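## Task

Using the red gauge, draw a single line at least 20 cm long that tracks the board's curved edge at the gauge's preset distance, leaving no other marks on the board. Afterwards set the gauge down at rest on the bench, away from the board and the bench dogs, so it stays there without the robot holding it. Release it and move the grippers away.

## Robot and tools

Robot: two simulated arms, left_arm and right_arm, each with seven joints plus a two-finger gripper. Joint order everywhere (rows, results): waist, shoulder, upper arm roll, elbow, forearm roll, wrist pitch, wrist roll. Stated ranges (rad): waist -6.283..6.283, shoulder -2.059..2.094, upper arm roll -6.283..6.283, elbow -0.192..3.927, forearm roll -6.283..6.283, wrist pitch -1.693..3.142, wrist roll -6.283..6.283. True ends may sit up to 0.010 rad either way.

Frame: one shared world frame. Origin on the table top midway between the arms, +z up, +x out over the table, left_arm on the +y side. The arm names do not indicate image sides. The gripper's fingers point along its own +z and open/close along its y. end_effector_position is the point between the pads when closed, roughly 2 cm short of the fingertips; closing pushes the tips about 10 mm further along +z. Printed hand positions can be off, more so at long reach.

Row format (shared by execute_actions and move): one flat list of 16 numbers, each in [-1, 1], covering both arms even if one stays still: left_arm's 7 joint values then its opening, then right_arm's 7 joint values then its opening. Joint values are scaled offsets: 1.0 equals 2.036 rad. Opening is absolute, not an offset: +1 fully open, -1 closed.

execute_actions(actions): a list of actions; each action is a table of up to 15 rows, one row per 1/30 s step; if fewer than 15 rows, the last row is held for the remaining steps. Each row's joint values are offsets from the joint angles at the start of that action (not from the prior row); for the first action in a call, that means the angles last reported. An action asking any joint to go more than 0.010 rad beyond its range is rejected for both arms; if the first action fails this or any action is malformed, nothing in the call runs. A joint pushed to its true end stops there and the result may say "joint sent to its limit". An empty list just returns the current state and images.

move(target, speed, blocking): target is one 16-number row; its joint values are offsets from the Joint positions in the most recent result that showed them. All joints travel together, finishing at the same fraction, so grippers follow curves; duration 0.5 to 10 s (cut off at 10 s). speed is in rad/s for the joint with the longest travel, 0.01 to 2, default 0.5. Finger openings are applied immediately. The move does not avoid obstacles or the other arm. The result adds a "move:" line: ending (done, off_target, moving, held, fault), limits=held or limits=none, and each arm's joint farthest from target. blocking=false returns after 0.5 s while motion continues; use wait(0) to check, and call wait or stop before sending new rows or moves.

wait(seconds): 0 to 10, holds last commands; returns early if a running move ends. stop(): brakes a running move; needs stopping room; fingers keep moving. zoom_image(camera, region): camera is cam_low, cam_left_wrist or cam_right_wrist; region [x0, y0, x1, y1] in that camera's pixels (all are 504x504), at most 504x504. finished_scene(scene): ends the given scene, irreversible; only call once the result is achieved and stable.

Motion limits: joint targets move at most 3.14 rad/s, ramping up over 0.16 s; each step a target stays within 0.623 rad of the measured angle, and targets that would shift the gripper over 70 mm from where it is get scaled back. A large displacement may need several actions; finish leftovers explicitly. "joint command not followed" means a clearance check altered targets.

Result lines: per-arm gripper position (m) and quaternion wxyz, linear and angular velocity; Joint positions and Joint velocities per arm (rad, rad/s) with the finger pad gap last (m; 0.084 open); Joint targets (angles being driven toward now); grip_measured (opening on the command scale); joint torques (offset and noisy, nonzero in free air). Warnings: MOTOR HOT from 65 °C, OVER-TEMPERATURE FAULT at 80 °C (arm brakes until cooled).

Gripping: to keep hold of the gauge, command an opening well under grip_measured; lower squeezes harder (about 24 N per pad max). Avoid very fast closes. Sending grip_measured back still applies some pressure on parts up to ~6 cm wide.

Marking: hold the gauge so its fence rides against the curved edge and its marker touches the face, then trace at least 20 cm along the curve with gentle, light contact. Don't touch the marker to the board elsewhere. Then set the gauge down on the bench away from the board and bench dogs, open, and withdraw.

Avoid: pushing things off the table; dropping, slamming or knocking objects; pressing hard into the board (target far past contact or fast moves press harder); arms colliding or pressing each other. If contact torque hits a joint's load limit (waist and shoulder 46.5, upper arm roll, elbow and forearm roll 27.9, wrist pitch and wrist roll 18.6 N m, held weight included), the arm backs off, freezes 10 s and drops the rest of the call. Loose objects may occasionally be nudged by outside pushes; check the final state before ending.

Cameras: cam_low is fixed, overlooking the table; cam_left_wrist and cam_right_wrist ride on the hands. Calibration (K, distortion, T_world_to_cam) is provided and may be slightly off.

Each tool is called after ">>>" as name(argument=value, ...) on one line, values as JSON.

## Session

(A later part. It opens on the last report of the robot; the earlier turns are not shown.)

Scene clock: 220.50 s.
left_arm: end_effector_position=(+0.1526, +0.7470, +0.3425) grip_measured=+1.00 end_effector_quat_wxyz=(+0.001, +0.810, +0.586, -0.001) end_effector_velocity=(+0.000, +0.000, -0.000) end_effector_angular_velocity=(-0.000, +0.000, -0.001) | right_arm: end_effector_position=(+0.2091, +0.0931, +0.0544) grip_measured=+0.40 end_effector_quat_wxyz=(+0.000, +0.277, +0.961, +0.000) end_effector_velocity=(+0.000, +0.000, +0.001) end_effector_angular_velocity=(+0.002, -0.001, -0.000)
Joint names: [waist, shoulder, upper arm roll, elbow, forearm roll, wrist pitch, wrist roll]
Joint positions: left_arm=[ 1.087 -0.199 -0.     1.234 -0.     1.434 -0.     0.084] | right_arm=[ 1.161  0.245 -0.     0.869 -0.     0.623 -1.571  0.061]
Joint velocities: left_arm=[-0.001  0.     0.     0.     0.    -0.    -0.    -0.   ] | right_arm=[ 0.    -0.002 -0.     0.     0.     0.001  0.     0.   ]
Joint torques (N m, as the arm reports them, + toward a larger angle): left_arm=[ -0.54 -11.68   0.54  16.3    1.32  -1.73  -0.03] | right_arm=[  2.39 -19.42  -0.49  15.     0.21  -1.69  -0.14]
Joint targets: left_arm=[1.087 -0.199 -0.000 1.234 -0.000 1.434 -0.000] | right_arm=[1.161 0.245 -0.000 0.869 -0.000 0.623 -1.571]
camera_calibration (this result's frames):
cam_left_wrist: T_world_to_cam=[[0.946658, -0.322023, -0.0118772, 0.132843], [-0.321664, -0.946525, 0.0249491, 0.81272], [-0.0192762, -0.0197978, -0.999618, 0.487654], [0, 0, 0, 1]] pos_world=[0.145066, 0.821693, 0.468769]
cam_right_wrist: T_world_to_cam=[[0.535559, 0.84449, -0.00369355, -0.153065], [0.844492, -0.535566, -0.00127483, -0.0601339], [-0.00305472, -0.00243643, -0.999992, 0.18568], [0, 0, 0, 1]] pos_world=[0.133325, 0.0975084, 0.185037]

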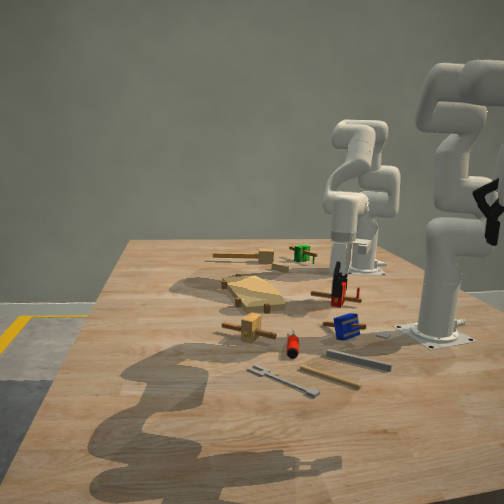

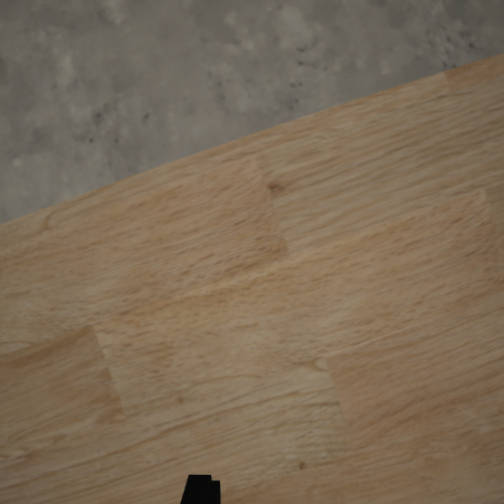

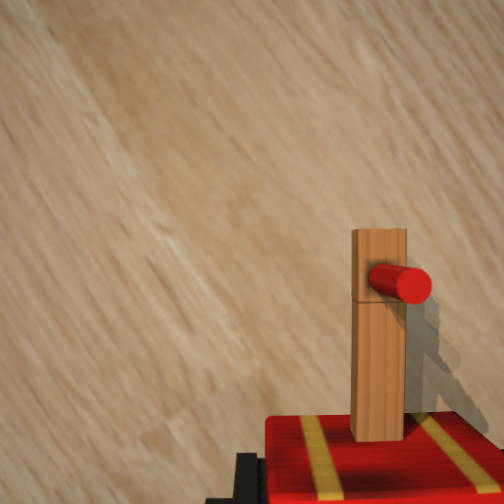

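>>> move(target=[0,0,0,0,0,0,0,1,0,-0.0551,0,-0.0037,0,0.0518,0,-0.6], speed=0.2)

>>> move(target=[0,0,0,0,0,0,0,1,-0.3391,0,0,0,0,0,0.7387,-0.6], speed=0.9)

Scene clock: 228.67 s.
left_arm: end_effector_position=(+0.1526, +0.7470, +0.3425) grip_measured=+1.00 end_effector_quat_wxyz=(+0.001, +0.810, +0.586, -0.001) end_effector_velocity=(-0.000, -0.000, +0.000) end_effector_angular_velocity=(-0.000, +0.000, +0.001) | right_arm: end_effector_position=(+0.2045, +0.0858, +0.0948) grip_measured=+0.40 end_effector_quat_wxyz=(+0.000, +0.277, +0.961, -0.000) end_effector_velocity=(+0.001, +0.001, +0.002) end_effector_angular_velocity=(+0.004, -0.002, -0.002)
Joint names: [waist, shoulder, upper arm roll, elbow, forearm roll, wrist pitch, wrist roll]
Joint positions: left_arm=[ 1.087 -0.199 -0.     1.234 -0.     1.434 -0.     0.084] | right_arm=[ 1.161  0.133 -0.     0.861 -0.     0.729 -1.571  0.061]
Joint velocities: left_arm=[-0.    -0.001  0.    -0.001  0.     0.    -0.001 -0.   ] | right_arm=[-0.002 -0.002 -0.     0.002 -0.    -0.    -0.     0.   ]
Joint torques (N m, as the arm reports them, + toward a larger angle): left_arm=[  0.   -11.45   0.64  16.35   0.87  -1.74  -0.07] | right_arm=[  2.53 -18.71  -0.31  16.41   0.35  -1.97  -0.22]
Joint targets: left_arm=[1.087 -0.199 -0.000 1.234 -0.000 1.434 -0.000] | right_arm=[1.161 0.133 -0.000 0.862 -0.000 0.729 -1.571]
move: done; limits=none; left_arm: farthest joint: the waist, 0.000 radians from its target (0.000 radians at the start); right_arm: farthest joint: the waist, 0.000 radians from its target (0.000 radians at the start)
camera_calibration (this result's frames):
cam_left_wrist: T_world_to_cam=[[0.946658, -0.322022, -0.0118772, 0.132843], [-0.321664, -0.946525, 0.0249489, 0.812721], [-0.0192762, -0.0197976, -0.999618, 0.487654], [0, 0, 0, 1]] pos_world=[0.145066, 0.821693, 0.468769]
cam_right_wrist: T_world_to_cam=[[0.535572, 0.844475, -0.00500928, -0.144165], [0.844482, -0.535583, -0.00126166, -0.0601047], [-0.00374833, -0.00355453, -0.999987, 0.226279], [0, 0, 0, 1]] pos_world=[0.128816, 0.0903569, 0.225478]

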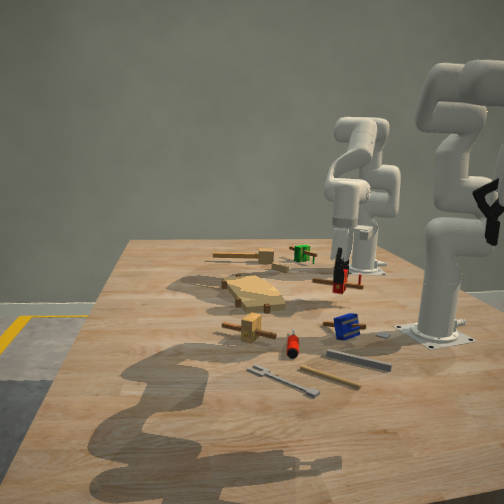

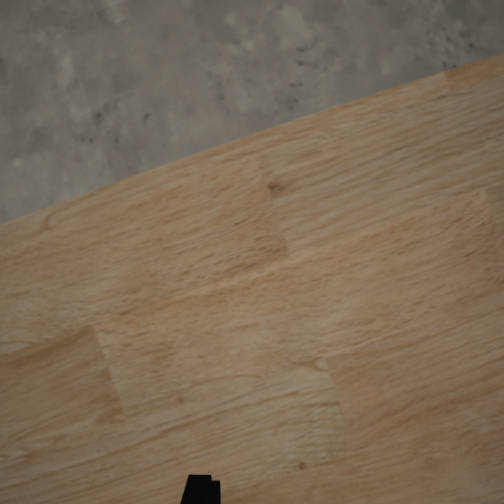

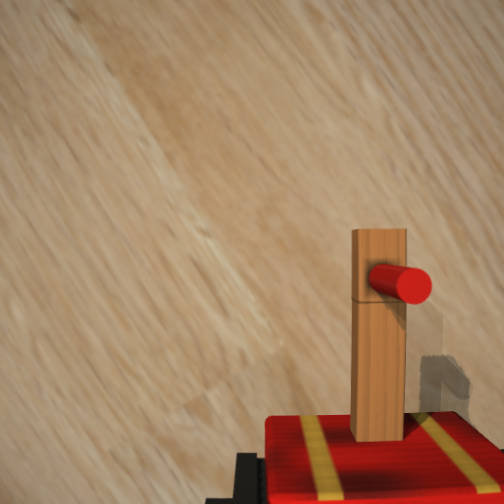

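Scene clock: 230.97 s.
left_arm: end_effector_position=(+0.1526, +0.7470, +0.3425) grip_measured=+1.00 end_effector_quat_wxyz=(+0.001, +0.810, +0.586, -0.001) end_effector_velocity=(+0.000, -0.000, -0.000) end_effector_angular_velocity=(-0.000, -0.000, -0.000) | right_arm: end_effector_position=(+0.3930, -0.1552, +0.0948) grip_measured=+0.40 end_effector_quat_wxyz=(+0.000, +0.981, +0.192, -0.000) end_effector_velocity=(+0.002, -0.003, +0.000) end_effector_angular_velocity=(+0.000, -0.001, -0.010)
Joint names: [waist, shoulder, upper arm roll, elbow, forearm roll, wrist pitch, wrist roll]
Joint positions: left_arm=[ 1.087 -0.199 -0.     1.234 -0.     1.434 -0.     0.084] | right_arm=[ 0.471  0.133  0.     0.861 -0.     0.729 -0.068  0.061]
Joint velocities: left_arm=[ 0.  0. -0. -0. -0. -0.  0.  0.] | right_arm=[-0.005  0.    -0.003  0.001  0.    -0.001  0.002  0.   ]
Joint torques (N m, as the arm reports them, + toward a larger angle): left_arm=[ -0.3  -11.57   0.79  16.35   0.91  -1.77   0.02] | right_arm=[  2.6  -18.82  -0.32  16.63   0.21  -2.07  -0.21]
Joint targets: left_arm=[1.087 -0.199 -0.000 1.234 -0.000 1.434 -0.000] | right_arm=[0.470 0.133 -0.000 0.861 -0.000 0.729 -0.068]
move: done; limits=none; left_arm: farthest joint: the waist, 0.000 radians from its target (0.000 radians at the start); right_arm: farthest joint: the wrist roll, 0.001 radians from its target (1.504 radians at the start)
camera_calibration (this result's frames):
cam_left_wrist: T_world_to_cam=[[0.946658, -0.322022, -0.0118772, 0.132843], [-0.321664, -0.946525, 0.0249489, 0.812721], [-0.0192762, -0.0197976, -0.999618, 0.487654], [0, 0, 0, 1]] pos_world=[0.145066, 0.821693, 0.468769]
cam_right_wrist: T_world_to_cam=[[0.374074, -0.927388, -0.00435361, -0.253186], [-0.927399, -0.374073, -0.00109972, 0.373046], [-0.000608702, 0.00444891, -0.99999, 0.226133], [0, 0, 0, 1]] pos_world=[0.44081, -0.0962609, 0.225439]

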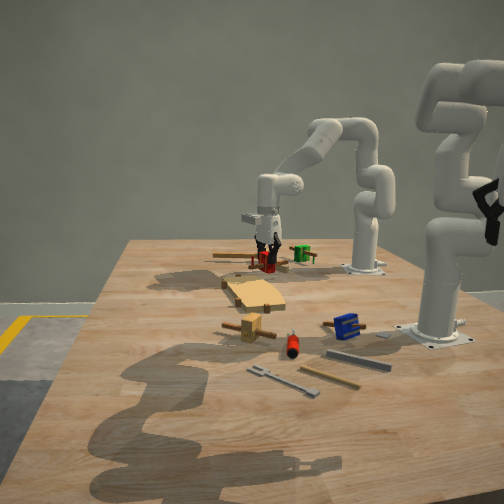

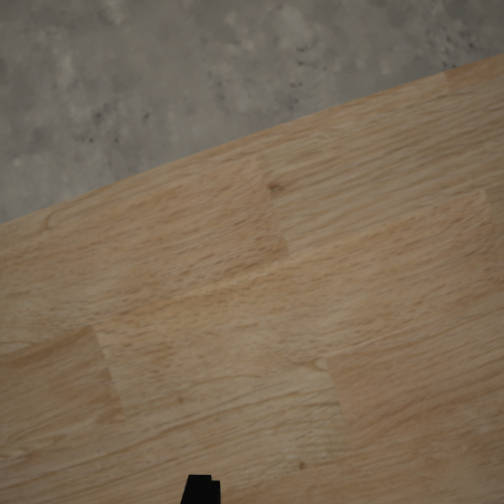

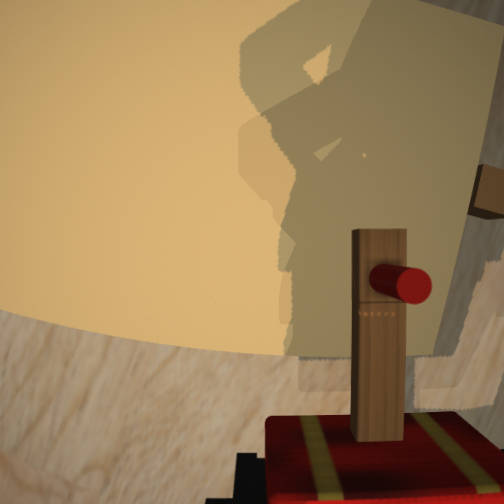

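>>> move(target=[0,0,0,0,0,0,0,1,0,0.0306,0,0.0085,0,-0.0223,0,-0.6], speed=0.1)

>>> zoom_image(camera="cam_low", region=[215,245,305,320])

>>> zoom_image(camera="cam_right_wrist", region=[204,330,504,460])

Scene clock: 238.17 s.
left_arm: end_effector_position=(+0.1526, +0.7470, +0.3425) grip_measured=+1.00 end_effector_quat_wxyz=(+0.001, +0.810, +0.586, -0.001) end_effector_velocity=(+0.000, -0.000, -0.000) end_effector_angular_velocity=(-0.001, +0.000, -0.001) | right_arm: end_effector_position=(+0.4007, -0.1527, +0.0762) grip_measured=+0.40 end_effector_quat_wxyz=(+0.000, +0.981, +0.192, +0.000) end_effector_velocity=(-0.000, +0.001, -0.000) end_effector_angular_velocity=(-0.000, -0.001, +0.002)
Joint names: [waist, shoulder, upper arm roll, elbow, forearm roll, wrist pitch, wrist roll]
Joint positions: left_arm=[ 1.087 -0.199 -0.     1.234 -0.     1.434 -0.     0.084] | right_arm=[ 0.471  0.195  0.     0.879 -0.     0.683 -0.068  0.061]
Joint velocities: left_arm=[-0.001  0.001  0.     0.     0.     0.    -0.001 -0.   ] | right_arm=[ 0.002  0.001  0.     0.    -0.    -0.001 -0.    -0.   ]
Joint torques (N m, as the arm reports them, + toward a larger angle): left_arm=[  0.17 -12.1    0.73  16.31   1.04  -1.81  -0.05] | right_arm=[  2.48 -19.78  -0.42  16.16   0.32  -2.09  -0.21]
Joint targets: left_arm=[1.087 -0.199 -0.000 1.234 -0.000 1.434 -0.000] | right_arm=[0.471 0.196 0.000 0.879 -0.000 0.683 -0.068]
move: done; limits=none; left_arm: farthest joint: the waist, 0.000 radians from its target (0.000 radians at the start); right_arm: farthest joint: the waist, 0.000 radians from its target (0.001 radians at the start)
camera_calibration (this result's frames):
cam_left_wrist: T_world_to_cam=[[0.946658, -0.322022, -0.0118772, 0.132843], [-0.321664, -0.946525, 0.0249488, 0.812721], [-0.0192761, -0.0197975, -0.999618, 0.487654], [0, 0, 0, 1]] pos_world=[0.145066, 0.821693, 0.468769]
cam_right_wrist: T_world_to_cam=[[0.37407, -0.92739, -0.00432731, -0.253797], [-0.9274, -0.374066, -0.00181456, 0.381243], [0.0000641072, 0.00469192, -0.999989, 0.207226], [0, 0, 0, 1]] pos_world=[0.448489, -0.0937316, 0.206818]

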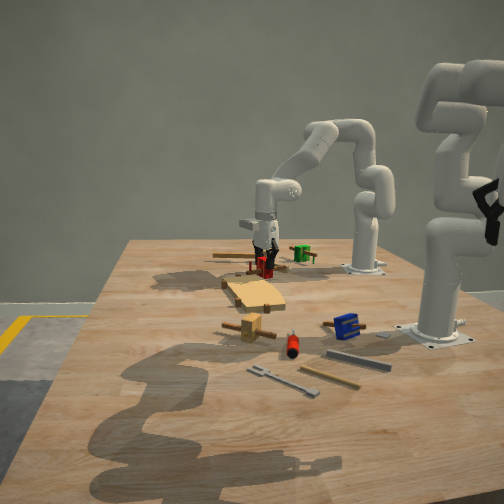

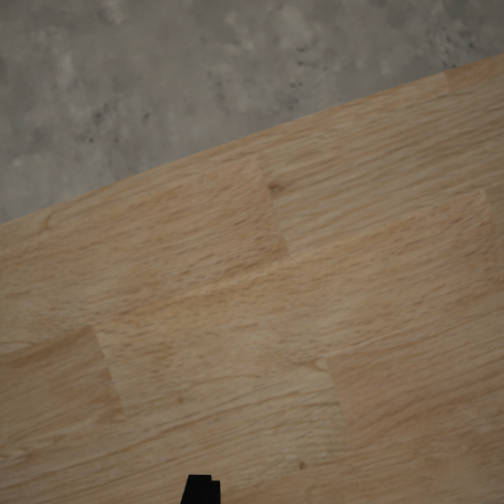

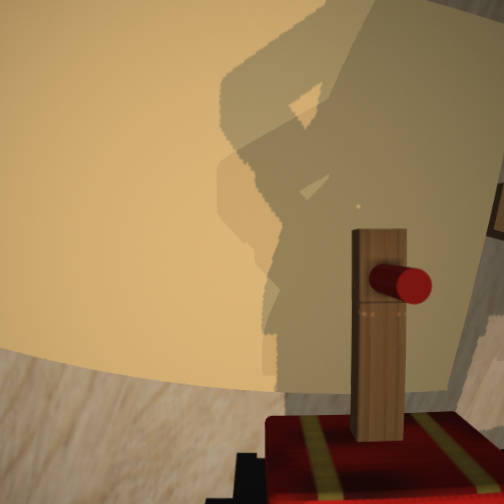

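Region (215, 245, 305, 320) of cam_low's 504x504 image, scaled by 5.600, with more detail than that image has.

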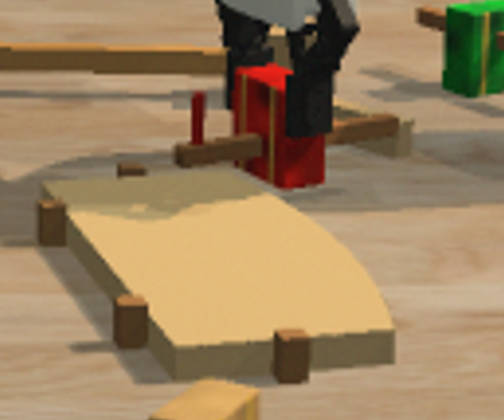

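Region (204, 330, 504, 460) of cam_right_wrist's 504x504 image, scaled by 1.680, with more detail than that image has; it fills the top 218 rows of this view, and the rest is white.

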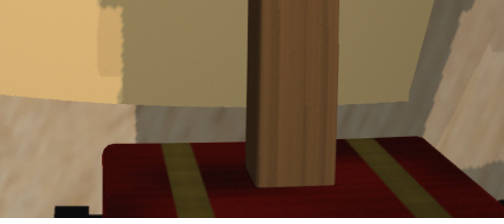

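>>> move(target=[0,0,0,0,0,0,0,1,0,0.0126,0,0.0079,0,-0.0047,0,-0.6], speed=0.04)

>>> zoom_image(camera="cam_right_wrist", region=[204,360,504,460])

>>> move(target=[0,0,0,0,0,0,0,1,0,0.002,0,0.0029,0,0.0009,0,-0.6], speed=0.01)

>>> zoom_image(camera="cam_right_wrist", region=[204,360,504,460])

Scene clock: 250.80 s.
left_arm: end_effector_position=(+0.1526, +0.7470, +0.3425) grip_measured=+1.00 end_effector_quat_wxyz=(+0.001, +0.810, +0.586, -0.001) end_effector_velocity=(-0.000, +0.000, +0.000) end_effector_angular_velocity=(+0.000, -0.001, +0.002) | right_arm: end_effector_position=(+0.4055, -0.1511, +0.0707) grip_measured=+0.40 end_effector_quat_wxyz=(+0.000, +0.981, +0.192, +0.000) end_effector_velocity=(+0.000, +0.000, -0.000) end_effector_angular_velocity=(-0.001, +0.000, +0.002)
Joint names: [waist, shoulder, upper arm roll, elbow, forearm roll, wrist pitch, wrist roll]
Joint positions: left_arm=[ 1.087 -0.199 -0.     1.234 -0.     1.434 -0.     0.084] | right_arm=[ 0.471  0.221  0.     0.895 -0.     0.674 -0.068  0.061]
Joint velocities: left_arm=[-0.    -0.     0.001 -0.    -0.001 -0.    -0.001 -0.   ] | right_arm=[ 0.001  0.001 -0.     0.001 -0.001  0.    -0.     0.   ]
Joint torques (N m, as the arm reports them, + toward a larger angle): left_arm=[ -0.12 -11.78   0.71  16.27   0.74  -1.81  -0.12] | right_arm=[  2.71 -20.09  -0.47  16.13   0.34  -2.02  -0.15]
Joint targets: left_arm=[1.087 -0.199 -0.000 1.234 -0.000 1.434 -0.000] | right_arm=[0.471 0.221 0.000 0.895 -0.000 0.674 -0.068]
move: done; limits=none; left_arm: farthest joint: the waist, 0.000 radians from its target (0.000 radians at the start); right_arm: farthest joint: the waist, 0.000 radians from its target (0.000 radians at the start)
camera_calibration (this result's frames):
cam_left_wrist: T_world_to_cam=[[0.946658, -0.322022, -0.0118772, 0.132843], [-0.321664, -0.946525, 0.0249487, 0.812721], [-0.0192761, -0.0197975, -0.999618, 0.487654], [0, 0, 0, 1]] pos_world=[0.145066, 0.821693, 0.468769]
cam_right_wrist: T_world_to_cam=[[0.37407, -0.92739, -0.00433011, -0.254141], [-0.927401, -0.374065, -0.00185684, 0.386203], [0.000102275, 0.00471033, -0.999989, 0.201746], [0, 0, 0, 1]] pos_world=[0.453211, -0.0921734, 0.20136]

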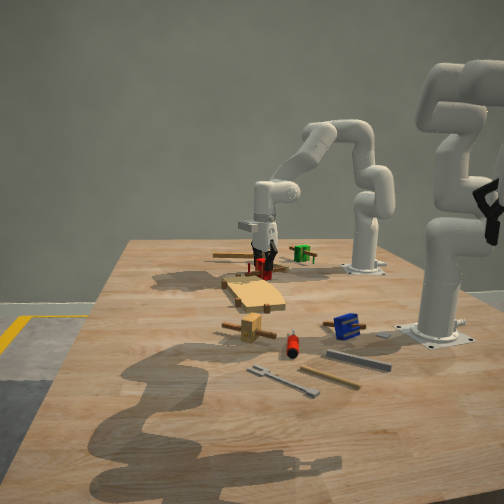

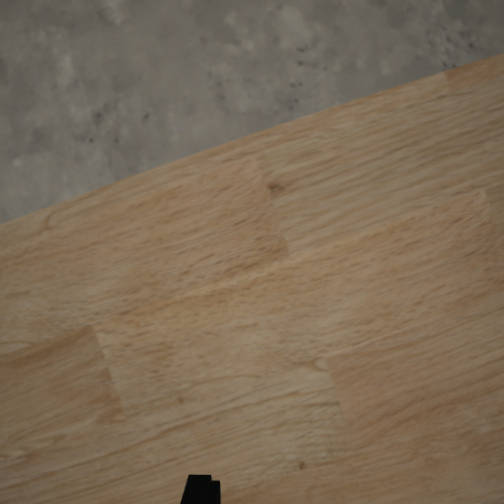

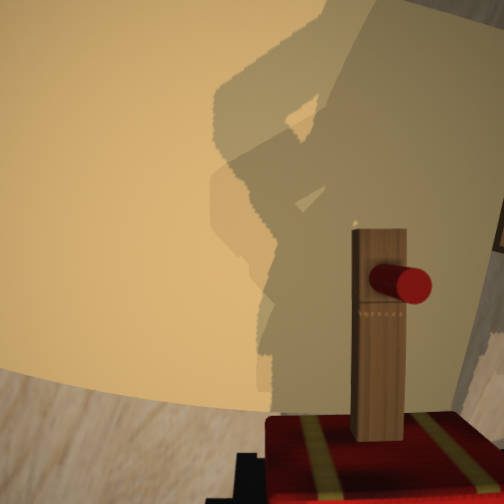

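Region (204, 360, 504, 460) of cam_right_wrist's 504x504 image, scaled by 1.680, with more detail than that image has.

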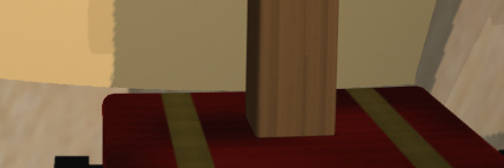

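Scene clock: 251.60 s.
left_arm: end_effector_position=(+0.1526, +0.7470, +0.3425) grip_measured=+1.00 end_effector_quat_wxyz=(+0.001, +0.810, +0.586, -0.001) end_effector_velocity=(-0.000, +0.000, +0.000) end_effector_angular_velocity=(+0.001, +0.000, -0.000) | right_arm: end_effector_position=(+0.4064, -0.1508, +0.0704) grip_measured=+0.40 end_effector_quat_wxyz=(+0.000, +0.981, +0.192, -0.001) end_effector_velocity=(+0.001, +0.000, +0.001) end_effector_angular_velocity=(+0.001, -0.003, -0.000)
Joint names: [waist, shoulder, upper arm roll, elbow, forearm roll, wrist pitch, wrist roll]
Joint positions: left_arm=[ 1.087 -0.199 -0.     1.234 -0.     1.434 -0.     0.084] | right_arm=[ 0.471  0.225  0.     0.9   -0.     0.676 -0.068  0.061]
Joint velocities: left_arm=[-0.    -0.     0.001 -0.     0.001 -0.     0.001  0.   ] | right_arm=[-0.001  0.     0.     0.002 -0.001 -0.001  0.     0.   ]
Joint torques (N m, as the arm reports them, + toward a larger angle): left_arm=[  0.03 -12.14   0.61  16.29   0.88  -1.61  -0.19] | right_arm=[  2.55 -20.3   -0.38  17.57   0.28  -3.62  -0.15]
Joint targets: left_arm=[1.087 -0.199 -0.000 1.234 -0.000 1.434 -0.000] | right_arm=[0.471 0.225 0.000 0.901 -0.000 0.676 -0.068]
move: done; limits=none; left_arm: farthest joint: the waist, 0.000 radians from its target (0.000 radians at the start); right_arm: farthest joint: the elbow, 0.001 radians from its target (0.006 radians at the start)
camera_calibration (this result's frames):
cam_left_wrist: T_world_to_cam=[[0.946658, -0.322022, -0.0118772, 0.132843], [-0.321664, -0.946525, 0.0249488, 0.812721], [-0.0192762, -0.0197975, -0.999618, 0.487654], [0, 0, 0, 1]] pos_world=[0.145066, 0.821693, 0.468769]
cam_right_wrist: T_world_to_cam=[[0.373991, -0.927422, -0.00441204, -0.254203], [-0.927432, -0.373993, -0.000449358, 0.387121], [-0.00123332, 0.00425992, -0.99999, 0.201951], [0, 0, 0, 1]] pos_world=[0.454347, -0.0918329, 0.201001]

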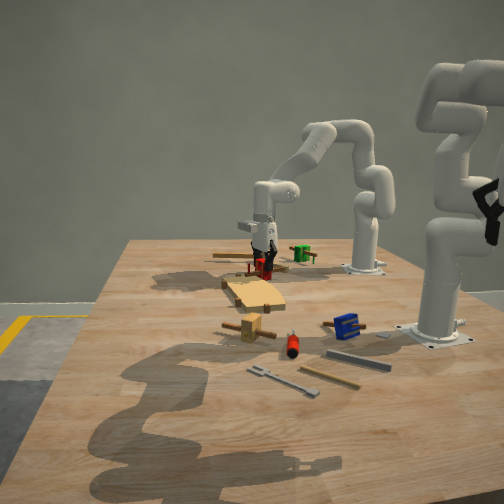

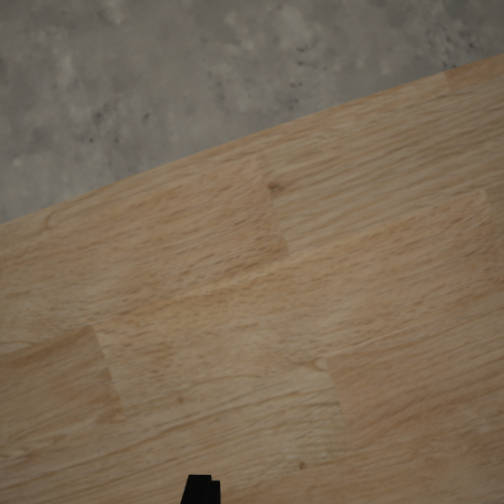

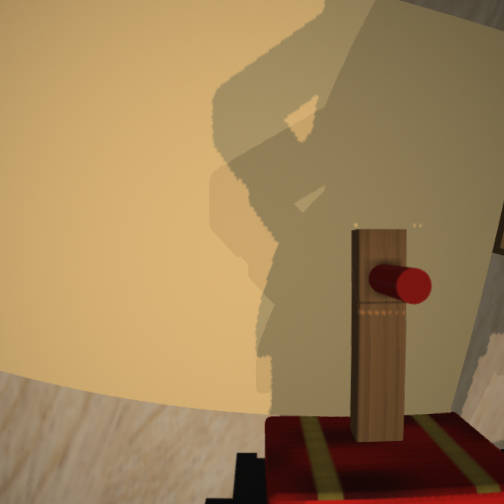

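Region (204, 360, 504, 460) of cam_right_wrist's 504x504 image, scaled by 1.680, with more detail than that image has.

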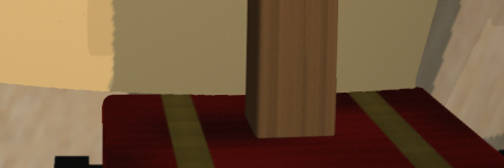

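>>> move(target=[0,0,0,0,0,0,0,1,0,0.0048,0,-0.002,0,-0.0074,0,-0.6], speed=0.02)

>>> move(target=[0,0,0,0,0,0,0,1,0,0.0022,0,-0.0005,0,-0.0027,0,-0.6], speed=0.01)

Scene clock: 259.00 s.
left_arm: end_effector_position=(+0.1526, +0.7470, +0.3425) grip_measured=+1.00 end_effector_quat_wxyz=(+0.001, +0.810, +0.586, -0.001) end_effector_velocity=(+0.001, +0.000, +0.000) end_effector_angular_velocity=(+0.001, -0.002, -0.000) | right_arm: end_effector_position=(+0.4068, -0.1506, +0.0659) grip_measured=+0.39 end_effector_quat_wxyz=(-0.000, +0.981, +0.192, +0.001) end_effector_velocity=(-0.001, +0.000, -0.001) end_effector_angular_velocity=(-0.001, +0.003, +0.002)
Joint names: [waist, shoulder, upper arm roll, elbow, forearm roll, wrist pitch, wrist roll]
Joint positions: left_arm=[ 1.087 -0.199 -0.     1.234 -0.     1.434 -0.     0.084] | right_arm=[ 0.471  0.234  0.     0.897 -0.     0.661 -0.068  0.061]
Joint velocities: left_arm=[-0.002 -0.     0.001  0.001 -0.001 -0.001 -0.    -0.   ] | right_arm=[ 0.002  0.002 -0.    -0.002 -0.    -0.     0.     0.   ]
Joint torques (N m, as the arm reports them, + toward a larger angle): left_arm=[ -0.08 -12.34   0.53  16.02   0.66  -1.78   0.03] | right_arm=[  2.69 -20.27  -0.39  16.37   0.17  -2.38  -0.17]
Joint targets: left_arm=[1.087 -0.199 -0.000 1.234 -0.000 1.434 -0.000] | right_arm=[0.471 0.235 0.000 0.896 -0.000 0.661 -0.068]
move: done; limits=none; left_arm: farthest joint: the waist, 0.000 radians from its target (0.000 radians at the start); right_arm: farthest joint: the elbow, 0.001 radians from its target (0.005 radians at the start)
camera_calibration (this result's frames):
cam_left_wrist: T_world_to_cam=[[0.946658, -0.322022, -0.0118772, 0.132843], [-0.321664, -0.946525, 0.0249489, 0.812721], [-0.0192761, -0.0197976, -0.999618, 0.487654], [0, 0, 0, 1]] pos_world=[0.145066, 0.821693, 0.468769]
cam_right_wrist: T_world_to_cam=[[0.374206, -0.927336, -0.00429364, -0.254226], [-0.927345, -0.374196, -0.00304285, 0.387647], [0.00121509, 0.00512034, -0.999986, 0.196569], [0, 0, 0, 1]] pos_world=[0.454376, -0.0917039, 0.196654]

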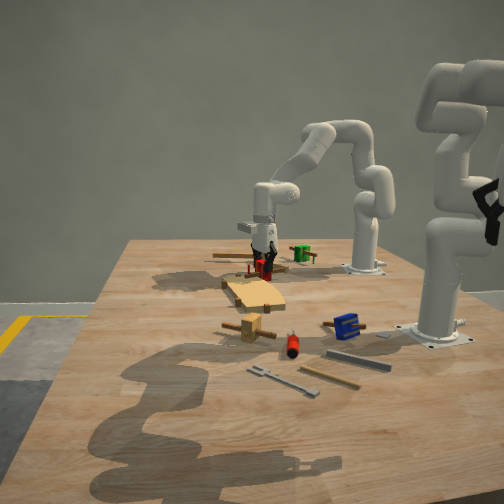

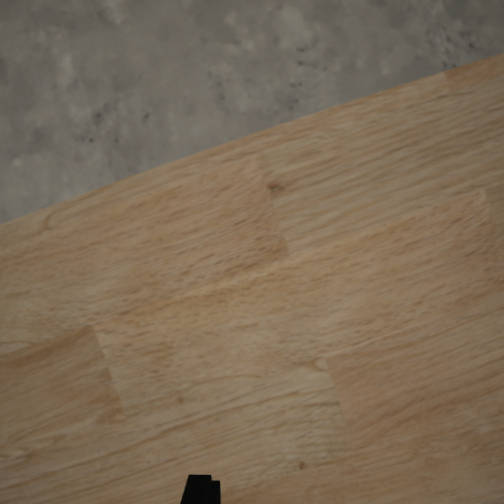

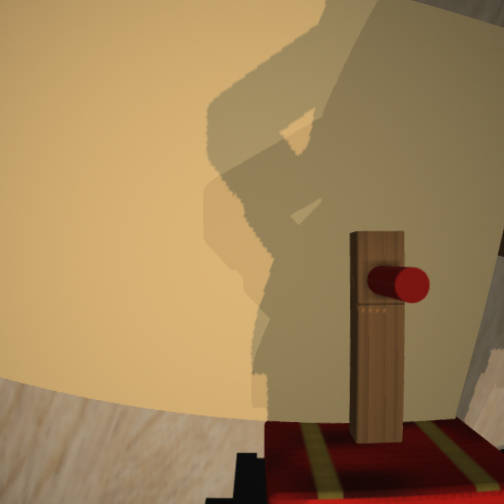

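Scene clock: 259.77 s.
left_arm: end_effector_position=(+0.1526, +0.7470, +0.3425) grip_measured=+1.00 end_effector_quat_wxyz=(+0.001, +0.810, +0.586, -0.001) end_effector_velocity=(-0.000, +0.000, +0.000) end_effector_angular_velocity=(+0.001, +0.001, -0.000) | right_arm: end_effector_position=(+0.4068, -0.1506, +0.0639) grip_measured=+0.39 end_effector_quat_wxyz=(+0.000, +0.981, +0.192, +0.001) end_effector_velocity=(-0.000, +0.000, -0.000) end_effector_angular_velocity=(-0.000, +0.001, +0.001)
Joint names: [waist, shoulder, upper arm roll, elbow, forearm roll, wrist pitch, wrist roll]
Joint positions: left_arm=[ 1.087 -0.199 -0.     1.234 -0.     1.434 -0.     0.084] | right_arm=[ 0.471  0.239  0.     0.896 -0.     0.655 -0.068  0.061]
Joint velocities: left_arm=[-0.001 -0.     0.001  0.     0.001 -0.    -0.    -0.   ] | right_arm=[ 0.001  0.     0.    -0.    -0.     0.     0.    -0.   ]
Joint torques (N m, as the arm reports them, + toward a larger angle): left_arm=[ -0.45 -11.82   0.8   16.09   1.01  -1.83  -0.27] | right_arm=[  2.46 -20.36  -0.39  16.44   0.16  -2.54  -0.22]
Joint targets: left_arm=[1.087 -0.199 -0.000 1.234 -0.000 1.434 -0.000] | right_arm=[0.471 0.239 0.000 0.896 -0.000 0.655 -0.068]
move: done; limits=none; left_arm: farthest joint: the waist, 0.000 radians from its target (0.000 radians at the start); right_arm: farthest joint: the waist, 0.000 radians from its target (0.000 radians at the start)
camera_calibration (this result's frames):
cam_left_wrist: T_world_to_cam=[[0.946658, -0.322022, -0.0118772, 0.132843], [-0.321664, -0.946525, 0.024949, 0.812721], [-0.0192762, -0.0197977, -0.999618, 0.487654], [0, 0, 0, 1]] pos_world=[0.145066, 0.821693, 0.468769]
cam_right_wrist: T_world_to_cam=[[0.374208, -0.927335, -0.00429856, -0.254233], [-0.927344, -0.374197, -0.00301349, 0.387623], [0.00118601, 0.00511392, -0.999986, 0.194572], [0, 0, 0, 1]] pos_world=[0.454365, -0.0917065, 0.194645]

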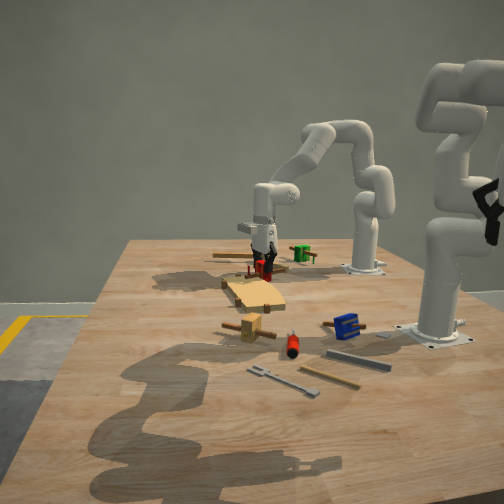

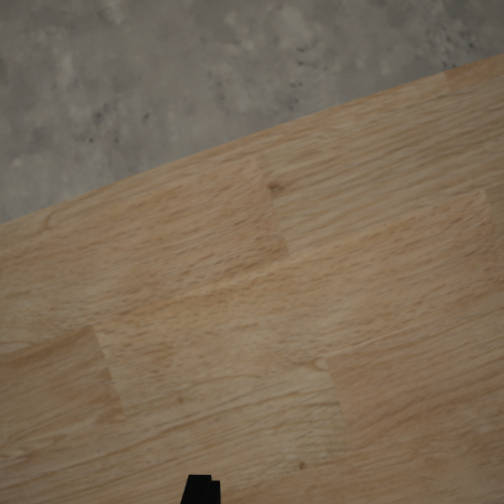

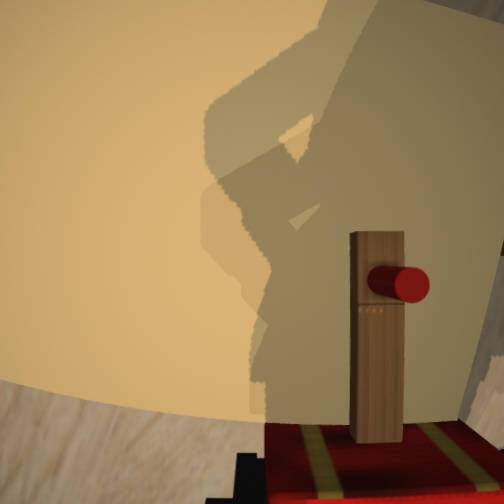

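>>> move(target=[0,0,0,0,0,0,0,1,0,0.0016,0,-0.0004,0,-0.002,0,-1], speed=0.01)

Scene clock: 263.03 s.
left_arm: end_effector_position=(+0.1526, +0.7470, +0.3425) grip_measured=+1.00 end_effector_quat_wxyz=(+0.001, +0.810, +0.586, -0.001) end_effector_velocity=(+0.001, -0.000, +0.000) end_effector_angular_velocity=(+0.000, -0.002, -0.001) | right_arm: end_effector_position=(+0.4068, -0.1506, +0.0627) grip_measured=+0.39 end_effector_quat_wxyz=(-0.000, +0.981, +0.192, +0.001) end_effector_velocity=(+0.001, +0.001, +0.000) end_effector_angular_velocity=(+0.000, -0.003, +0.001)
Joint names: [waist, shoulder, upper arm roll, elbow, forearm roll, wrist pitch, wrist roll]
Joint positions: left_arm=[ 1.087 -0.199 -0.     1.234 -0.     1.434 -0.     0.084] | right_arm=[ 0.471  0.242  0.     0.895 -0.     0.652 -0.068  0.061]
Joint velocities: left_arm=[ 0.    -0.    -0.002  0.    -0.002 -0.     0.    -0.   ] | right_arm=[ 0.001  0.001  0.     0.001 -0.001 -0.003  0.001  0.   ]
Joint torques (N m, as the arm reports them, + toward a larger angle): left_arm=[ -0.19 -11.75   0.49  16.17   0.74  -1.7   -0.1 ] | right_arm=[  2.65 -18.91  -0.27  16.35   0.18  -3.26  -0.18]
Joint targets: left_arm=[1.087 -0.199 -0.000 1.234 -0.000 1.434 -0.000] | right_arm=[0.471 0.242 0.000 0.895 -0.000 0.651 -0.068]
move: done; limits=none; left_arm: farthest joint: the waist, 0.000 radians from its target (0.000 radians at the start); right_arm: farthest joint: the shoulder, 0.001 radians from its target (0.003 radians at the start)
camera_calibration (this result's frames):
cam_left_wrist: T_world_to_cam=[[0.946658, -0.322022, -0.0118771, 0.132843], [-0.321664, -0.946525, 0.0249492, 0.81272], [-0.0192762, -0.0197979, -0.999618, 0.487654], [0, 0, 0, 1]] pos_world=[0.145066, 0.821693, 0.468769]
cam_right_wrist: T_world_to_cam=[[0.374185, -0.927344, -0.00429474, -0.254232], [-0.927353, -0.374174, -0.00315469, 0.387616], [0.00131851, 0.00516318, -0.999986, 0.193295], [0, 0, 0, 1]] pos_world=[0.454332, -0.0917224, 0.193423]

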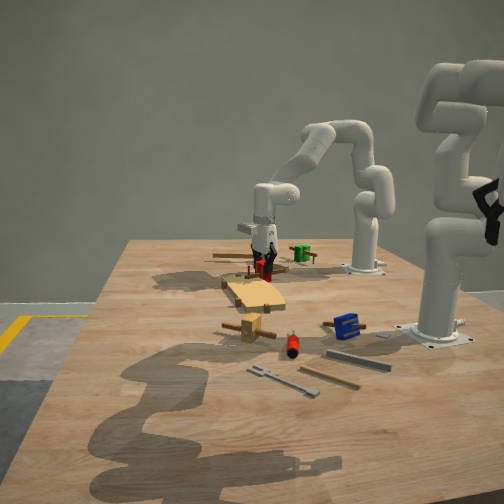

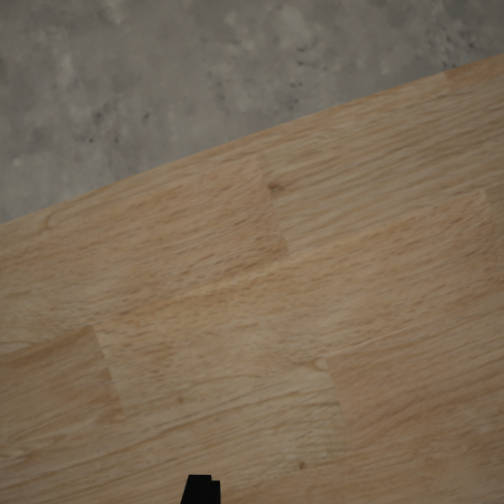

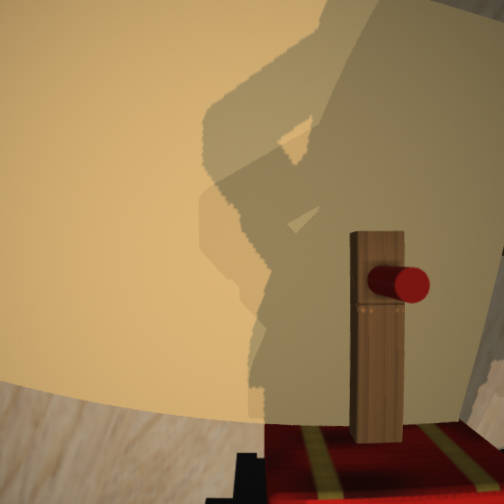

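>>> move(target=[0,0,0,0,0,0,0,1,0.021,-0.0007,0,-0.0014,0,-0.0007,0.039,-1], speed=0.06)

Scene clock: 271.90 s.
left_arm: end_effector_position=(+0.1526, +0.7470, +0.3425) grip_measured=+1.00 end_effector_quat_wxyz=(+0.001, +0.810, +0.586, -0.001) end_effector_velocity=(+0.001, -0.000, +0.000) end_effector_angular_velocity=(+0.001, -0.000, -0.001) | right_arm: end_effector_position=(+0.3994, -0.1314, +0.0625) grip_measured=+0.39 end_effector_quat_wxyz=(-0.000, +0.985, +0.175, +0.001) end_effector_velocity=(-0.000, +0.000, +0.000) end_effector_angular_velocity=(+0.000, -0.001, -0.001)
Joint names: [waist, shoulder, upper arm roll, elbow, forearm roll, wrist pitch, wrist roll]
Joint positions: left_arm=[ 1.087 -0.199 -0.     1.234 -0.     1.434 -0.     0.084] | right_arm=[ 0.514  0.24   0.001  0.892 -0.     0.65   0.011  0.061]
Joint velocities: left_arm=[-0.    -0.    -0.002  0.001 -0.     0.    -0.001 -0.   ] | right_arm=[ 0.002 -0.001 -0.001  0.    -0.     0.001  0.002 -0.   ]
Joint torques (N m, as the arm reports them, + toward a larger angle): left_arm=[  0.08 -11.87   0.69  16.19   1.31  -1.81  -0.23] | right_arm=[  3.64 -19.38   0.8   15.62   0.47  -2.48  -0.25]
Joint targets: left_arm=[1.087 -0.199 -0.000 1.234 -0.000 1.434 -0.000] | right_arm=[0.514 0.240 0.000 0.892 -0.000 0.650 0.012]
move: done; limits=none; left_arm: farthest joint: the waist, 0.000 radians from its target (0.000 radians at the start); right_arm: farthest joint: the upper arm roll, 0.001 radians from its target (0.000 radians at the start)
camera_calibration (this result's frames):
cam_left_wrist: T_world_to_cam=[[0.946658, -0.322022, -0.0118772, 0.132843], [-0.321664, -0.946525, 0.0249492, 0.81272], [-0.0192763, -0.0197979, -0.999618, 0.487654], [0, 0, 0, 1]] pos_world=[0.145066, 0.821693, 0.468769]
cam_right_wrist: T_world_to_cam=[[0.341177, -0.939987, -0.00470773, -0.222123], [-0.939997, -0.341163, -0.00358537, 0.397366], [0.0017641, 0.0056485, -0.999982, 0.192889], [0, 0, 0, 1]] pos_world=[0.448966, -0.0743154, 0.193264]

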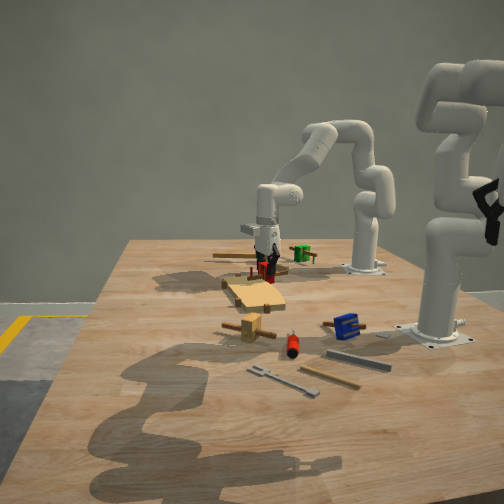

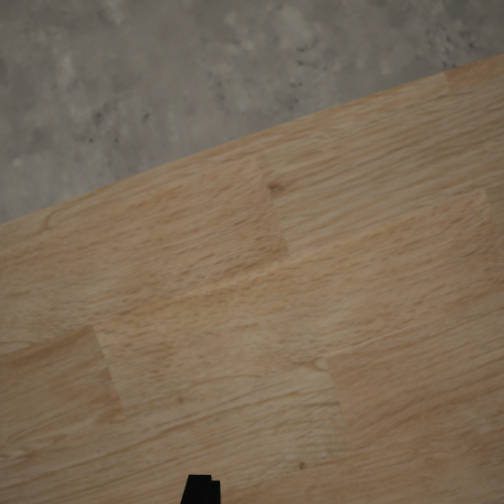

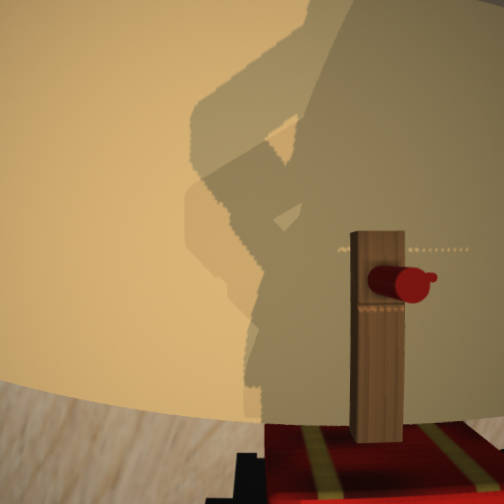

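>>> move(target=[0,0,0,0,0,0,0,1,0.0262,0.0022,-0.0003,0.0028,0,0.0006,0.0487,-1], speed=0.07)

Scene clock: 279.10 s.
left_arm: end_effector_position=(+0.1526, +0.7470, +0.3425) grip_measured=+1.00 end_effector_quat_wxyz=(+0.001, +0.810, +0.586, -0.001) end_effector_velocity=(+0.001, -0.000, +0.000) end_effector_angular_velocity=(+0.000, -0.001, -0.002) | right_arm: end_effector_position=(+0.3914, -0.1077, +0.0623) grip_measured=+0.39 end_effector_quat_wxyz=(-0.000, +0.988, +0.153, +0.001) end_effector_velocity=(+0.000, -0.001, +0.000) end_effector_angular_velocity=(+0.000, +0.000, -0.003)
Joint names: [waist, shoulder, upper arm roll, elbow, forearm roll, wrist pitch, wrist roll]
Joint positions: left_arm=[ 1.087 -0.199 -0.     1.234 -0.     1.434 -0.     0.084] | right_arm=[ 0.568  0.245  0.001  0.898 -0.     0.651  0.11   0.061]
Joint velocities: left_arm=[-0.    -0.    -0.002  0.    -0.001 -0.     0.    -0.   ] | right_arm=[-0.001 -0.    -0.001 -0.     0.001  0.     0.001 -0.   ]
Joint torques (N m, as the arm reports them, + toward a larger angle): left_arm=[  0.15 -11.65   0.61  15.91   0.91  -1.82  -0.32] | right_arm=[  3.47 -18.87   0.68  15.25   0.37  -2.05  -0.23]
Joint targets: left_arm=[1.087 -0.199 -0.000 1.234 -0.000 1.434 -0.000] | right_arm=[0.567 0.245 0.000 0.898 -0.000 0.651 0.110]
move: done; limits=none; left_arm: farthest joint: the waist, 0.000 radians from its target (0.000 radians at the start); right_arm: farthest joint: the upper arm roll, 0.001 radians from its target (0.000 radians at the start)
camera_calibration (this result's frames):
cam_left_wrist: T_world_to_cam=[[0.946658, -0.322022, -0.0118771, 0.132843], [-0.321664, -0.946525, 0.0249493, 0.81272], [-0.0192762, -0.019798, -0.999618, 0.487654], [0, 0, 0, 1]] pos_world=[0.145066, 0.821693, 0.468769]
cam_right_wrist: T_world_to_cam=[[0.29795, -0.954569, -0.00498205, -0.181743], [-0.954579, -0.297932, -0.00397441, 0.408361], [0.00230953, 0.00593993, -0.99998, 0.192428], [0, 0, 0, 1]] pos_world=[0.443519, -0.0529652, 0.193142]

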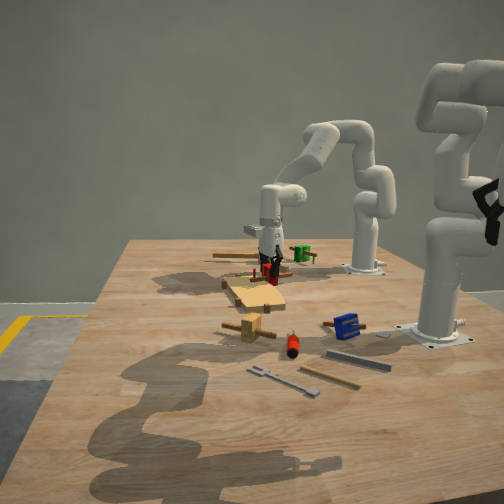

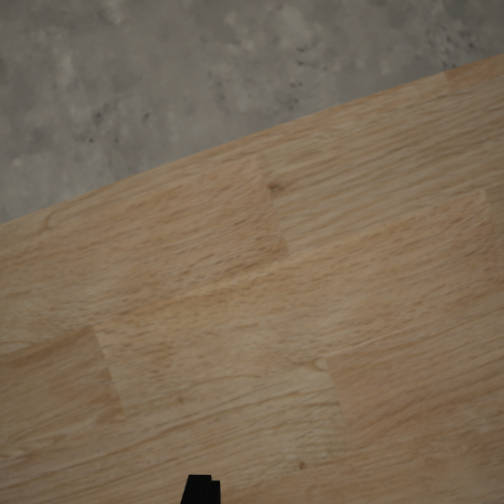

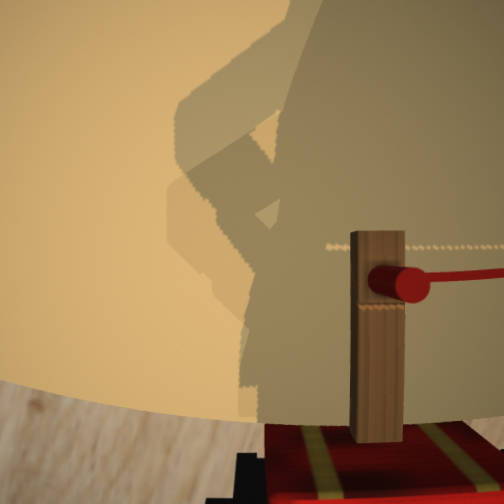

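>>> move(target=[0,0,0,0,0,0,0,1,0.0258,0.00545,-0.0003,0.00786,0,0.0024,0.0482,-1], speed=0.08)

Scene clock: 285.50 s.
left_arm: end_effector_position=(+0.1526, +0.7470, +0.3425) grip_measured=+1.00 end_effector_quat_wxyz=(+0.001, +0.810, +0.586, -0.001) end_effector_velocity=(-0.000, +0.000, -0.001) end_effector_angular_velocity=(-0.001, +0.002, +0.000) | right_arm: end_effector_position=(+0.3846, -0.0834, +0.0623) grip_measured=+0.39 end_effector_quat_wxyz=(-0.001, +0.991, +0.130, +0.001) end_effector_velocity=(+0.000, +0.000, +0.000) end_effector_angular_velocity=(+0.000, -0.000, -0.002)
Joint names: [waist, shoulder, upper arm roll, elbow, forearm roll, wrist pitch, wrist roll]
Joint positions: left_arm=[ 1.087 -0.199 -0.     1.234 -0.     1.434 -0.     0.084] | right_arm=[ 0.62   0.256  0.001  0.914 -0.     0.655  0.208  0.061]
Joint velocities: left_arm=[ 0.001  0.001 -0.001 -0.     0.001  0.    -0.     0.   ] | right_arm=[ 0.001 -0.001 -0.001  0.001  0.     0.001  0.002 -0.   ]
Joint torques (N m, as the arm reports them, + toward a larger angle): left_arm=[ -0.04 -11.93   0.71  16.4    0.71  -1.61  -0.08] | right_arm=[  3.14 -19.55   0.23  15.59   0.47  -2.1   -0.27]
Joint targets: left_arm=[1.087 -0.199 -0.000 1.234 -0.000 1.434 -0.000] | right_arm=[0.620 0.256 0.000 0.914 -0.000 0.656 0.208]
move: done; limits=none; left_arm: farthest joint: the waist, 0.000 radians from its target (0.000 radians at the start); right_arm: farthest joint: the upper arm roll, 0.001 radians from its target (0.000 radians at the start)
camera_calibration (this result's frames):
cam_left_wrist: T_world_to_cam=[[0.946658, -0.322022, -0.011877, 0.132843], [-0.321664, -0.946525, 0.0249494, 0.81272], [-0.0192761, -0.0197981, -0.999618, 0.487654], [0, 0, 0, 1]] pos_world=[0.145066, 0.821693, 0.468769]
cam_right_wrist: T_world_to_cam=[[0.254638, -0.967021, -0.00539689, -0.140836], [-0.967033, -0.254618, -0.00422368, 0.41748], [0.00271024, 0.00629448, -0.999977, 0.19212], [0, 0, 0, 1]] pos_world=[0.439058, -0.0311034, 0.193119]

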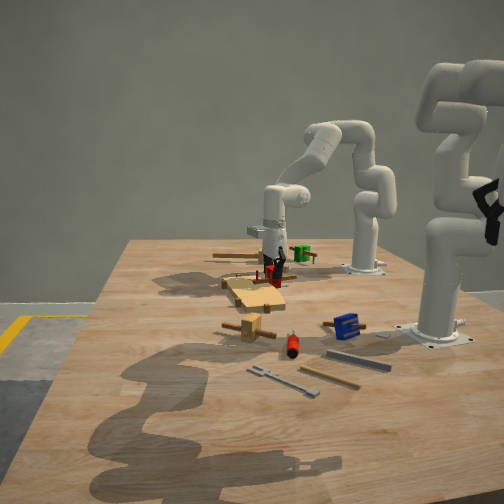

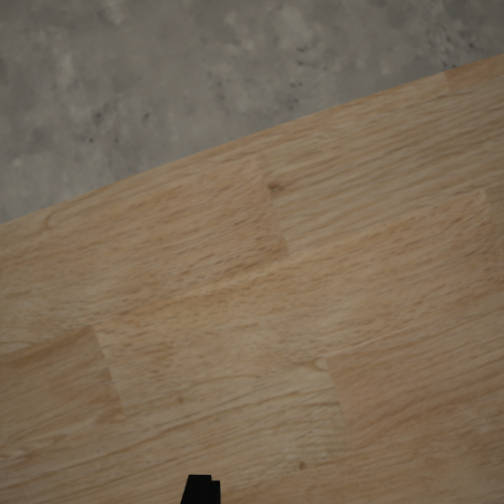

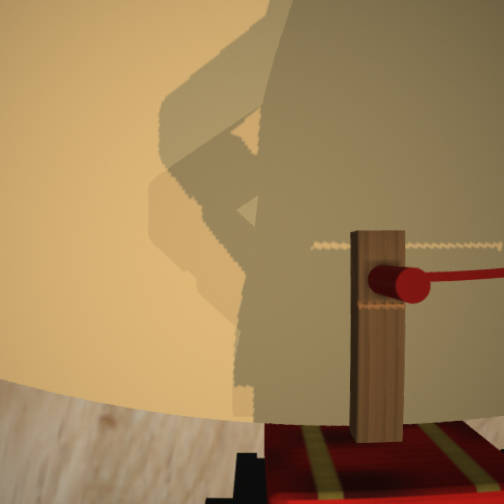

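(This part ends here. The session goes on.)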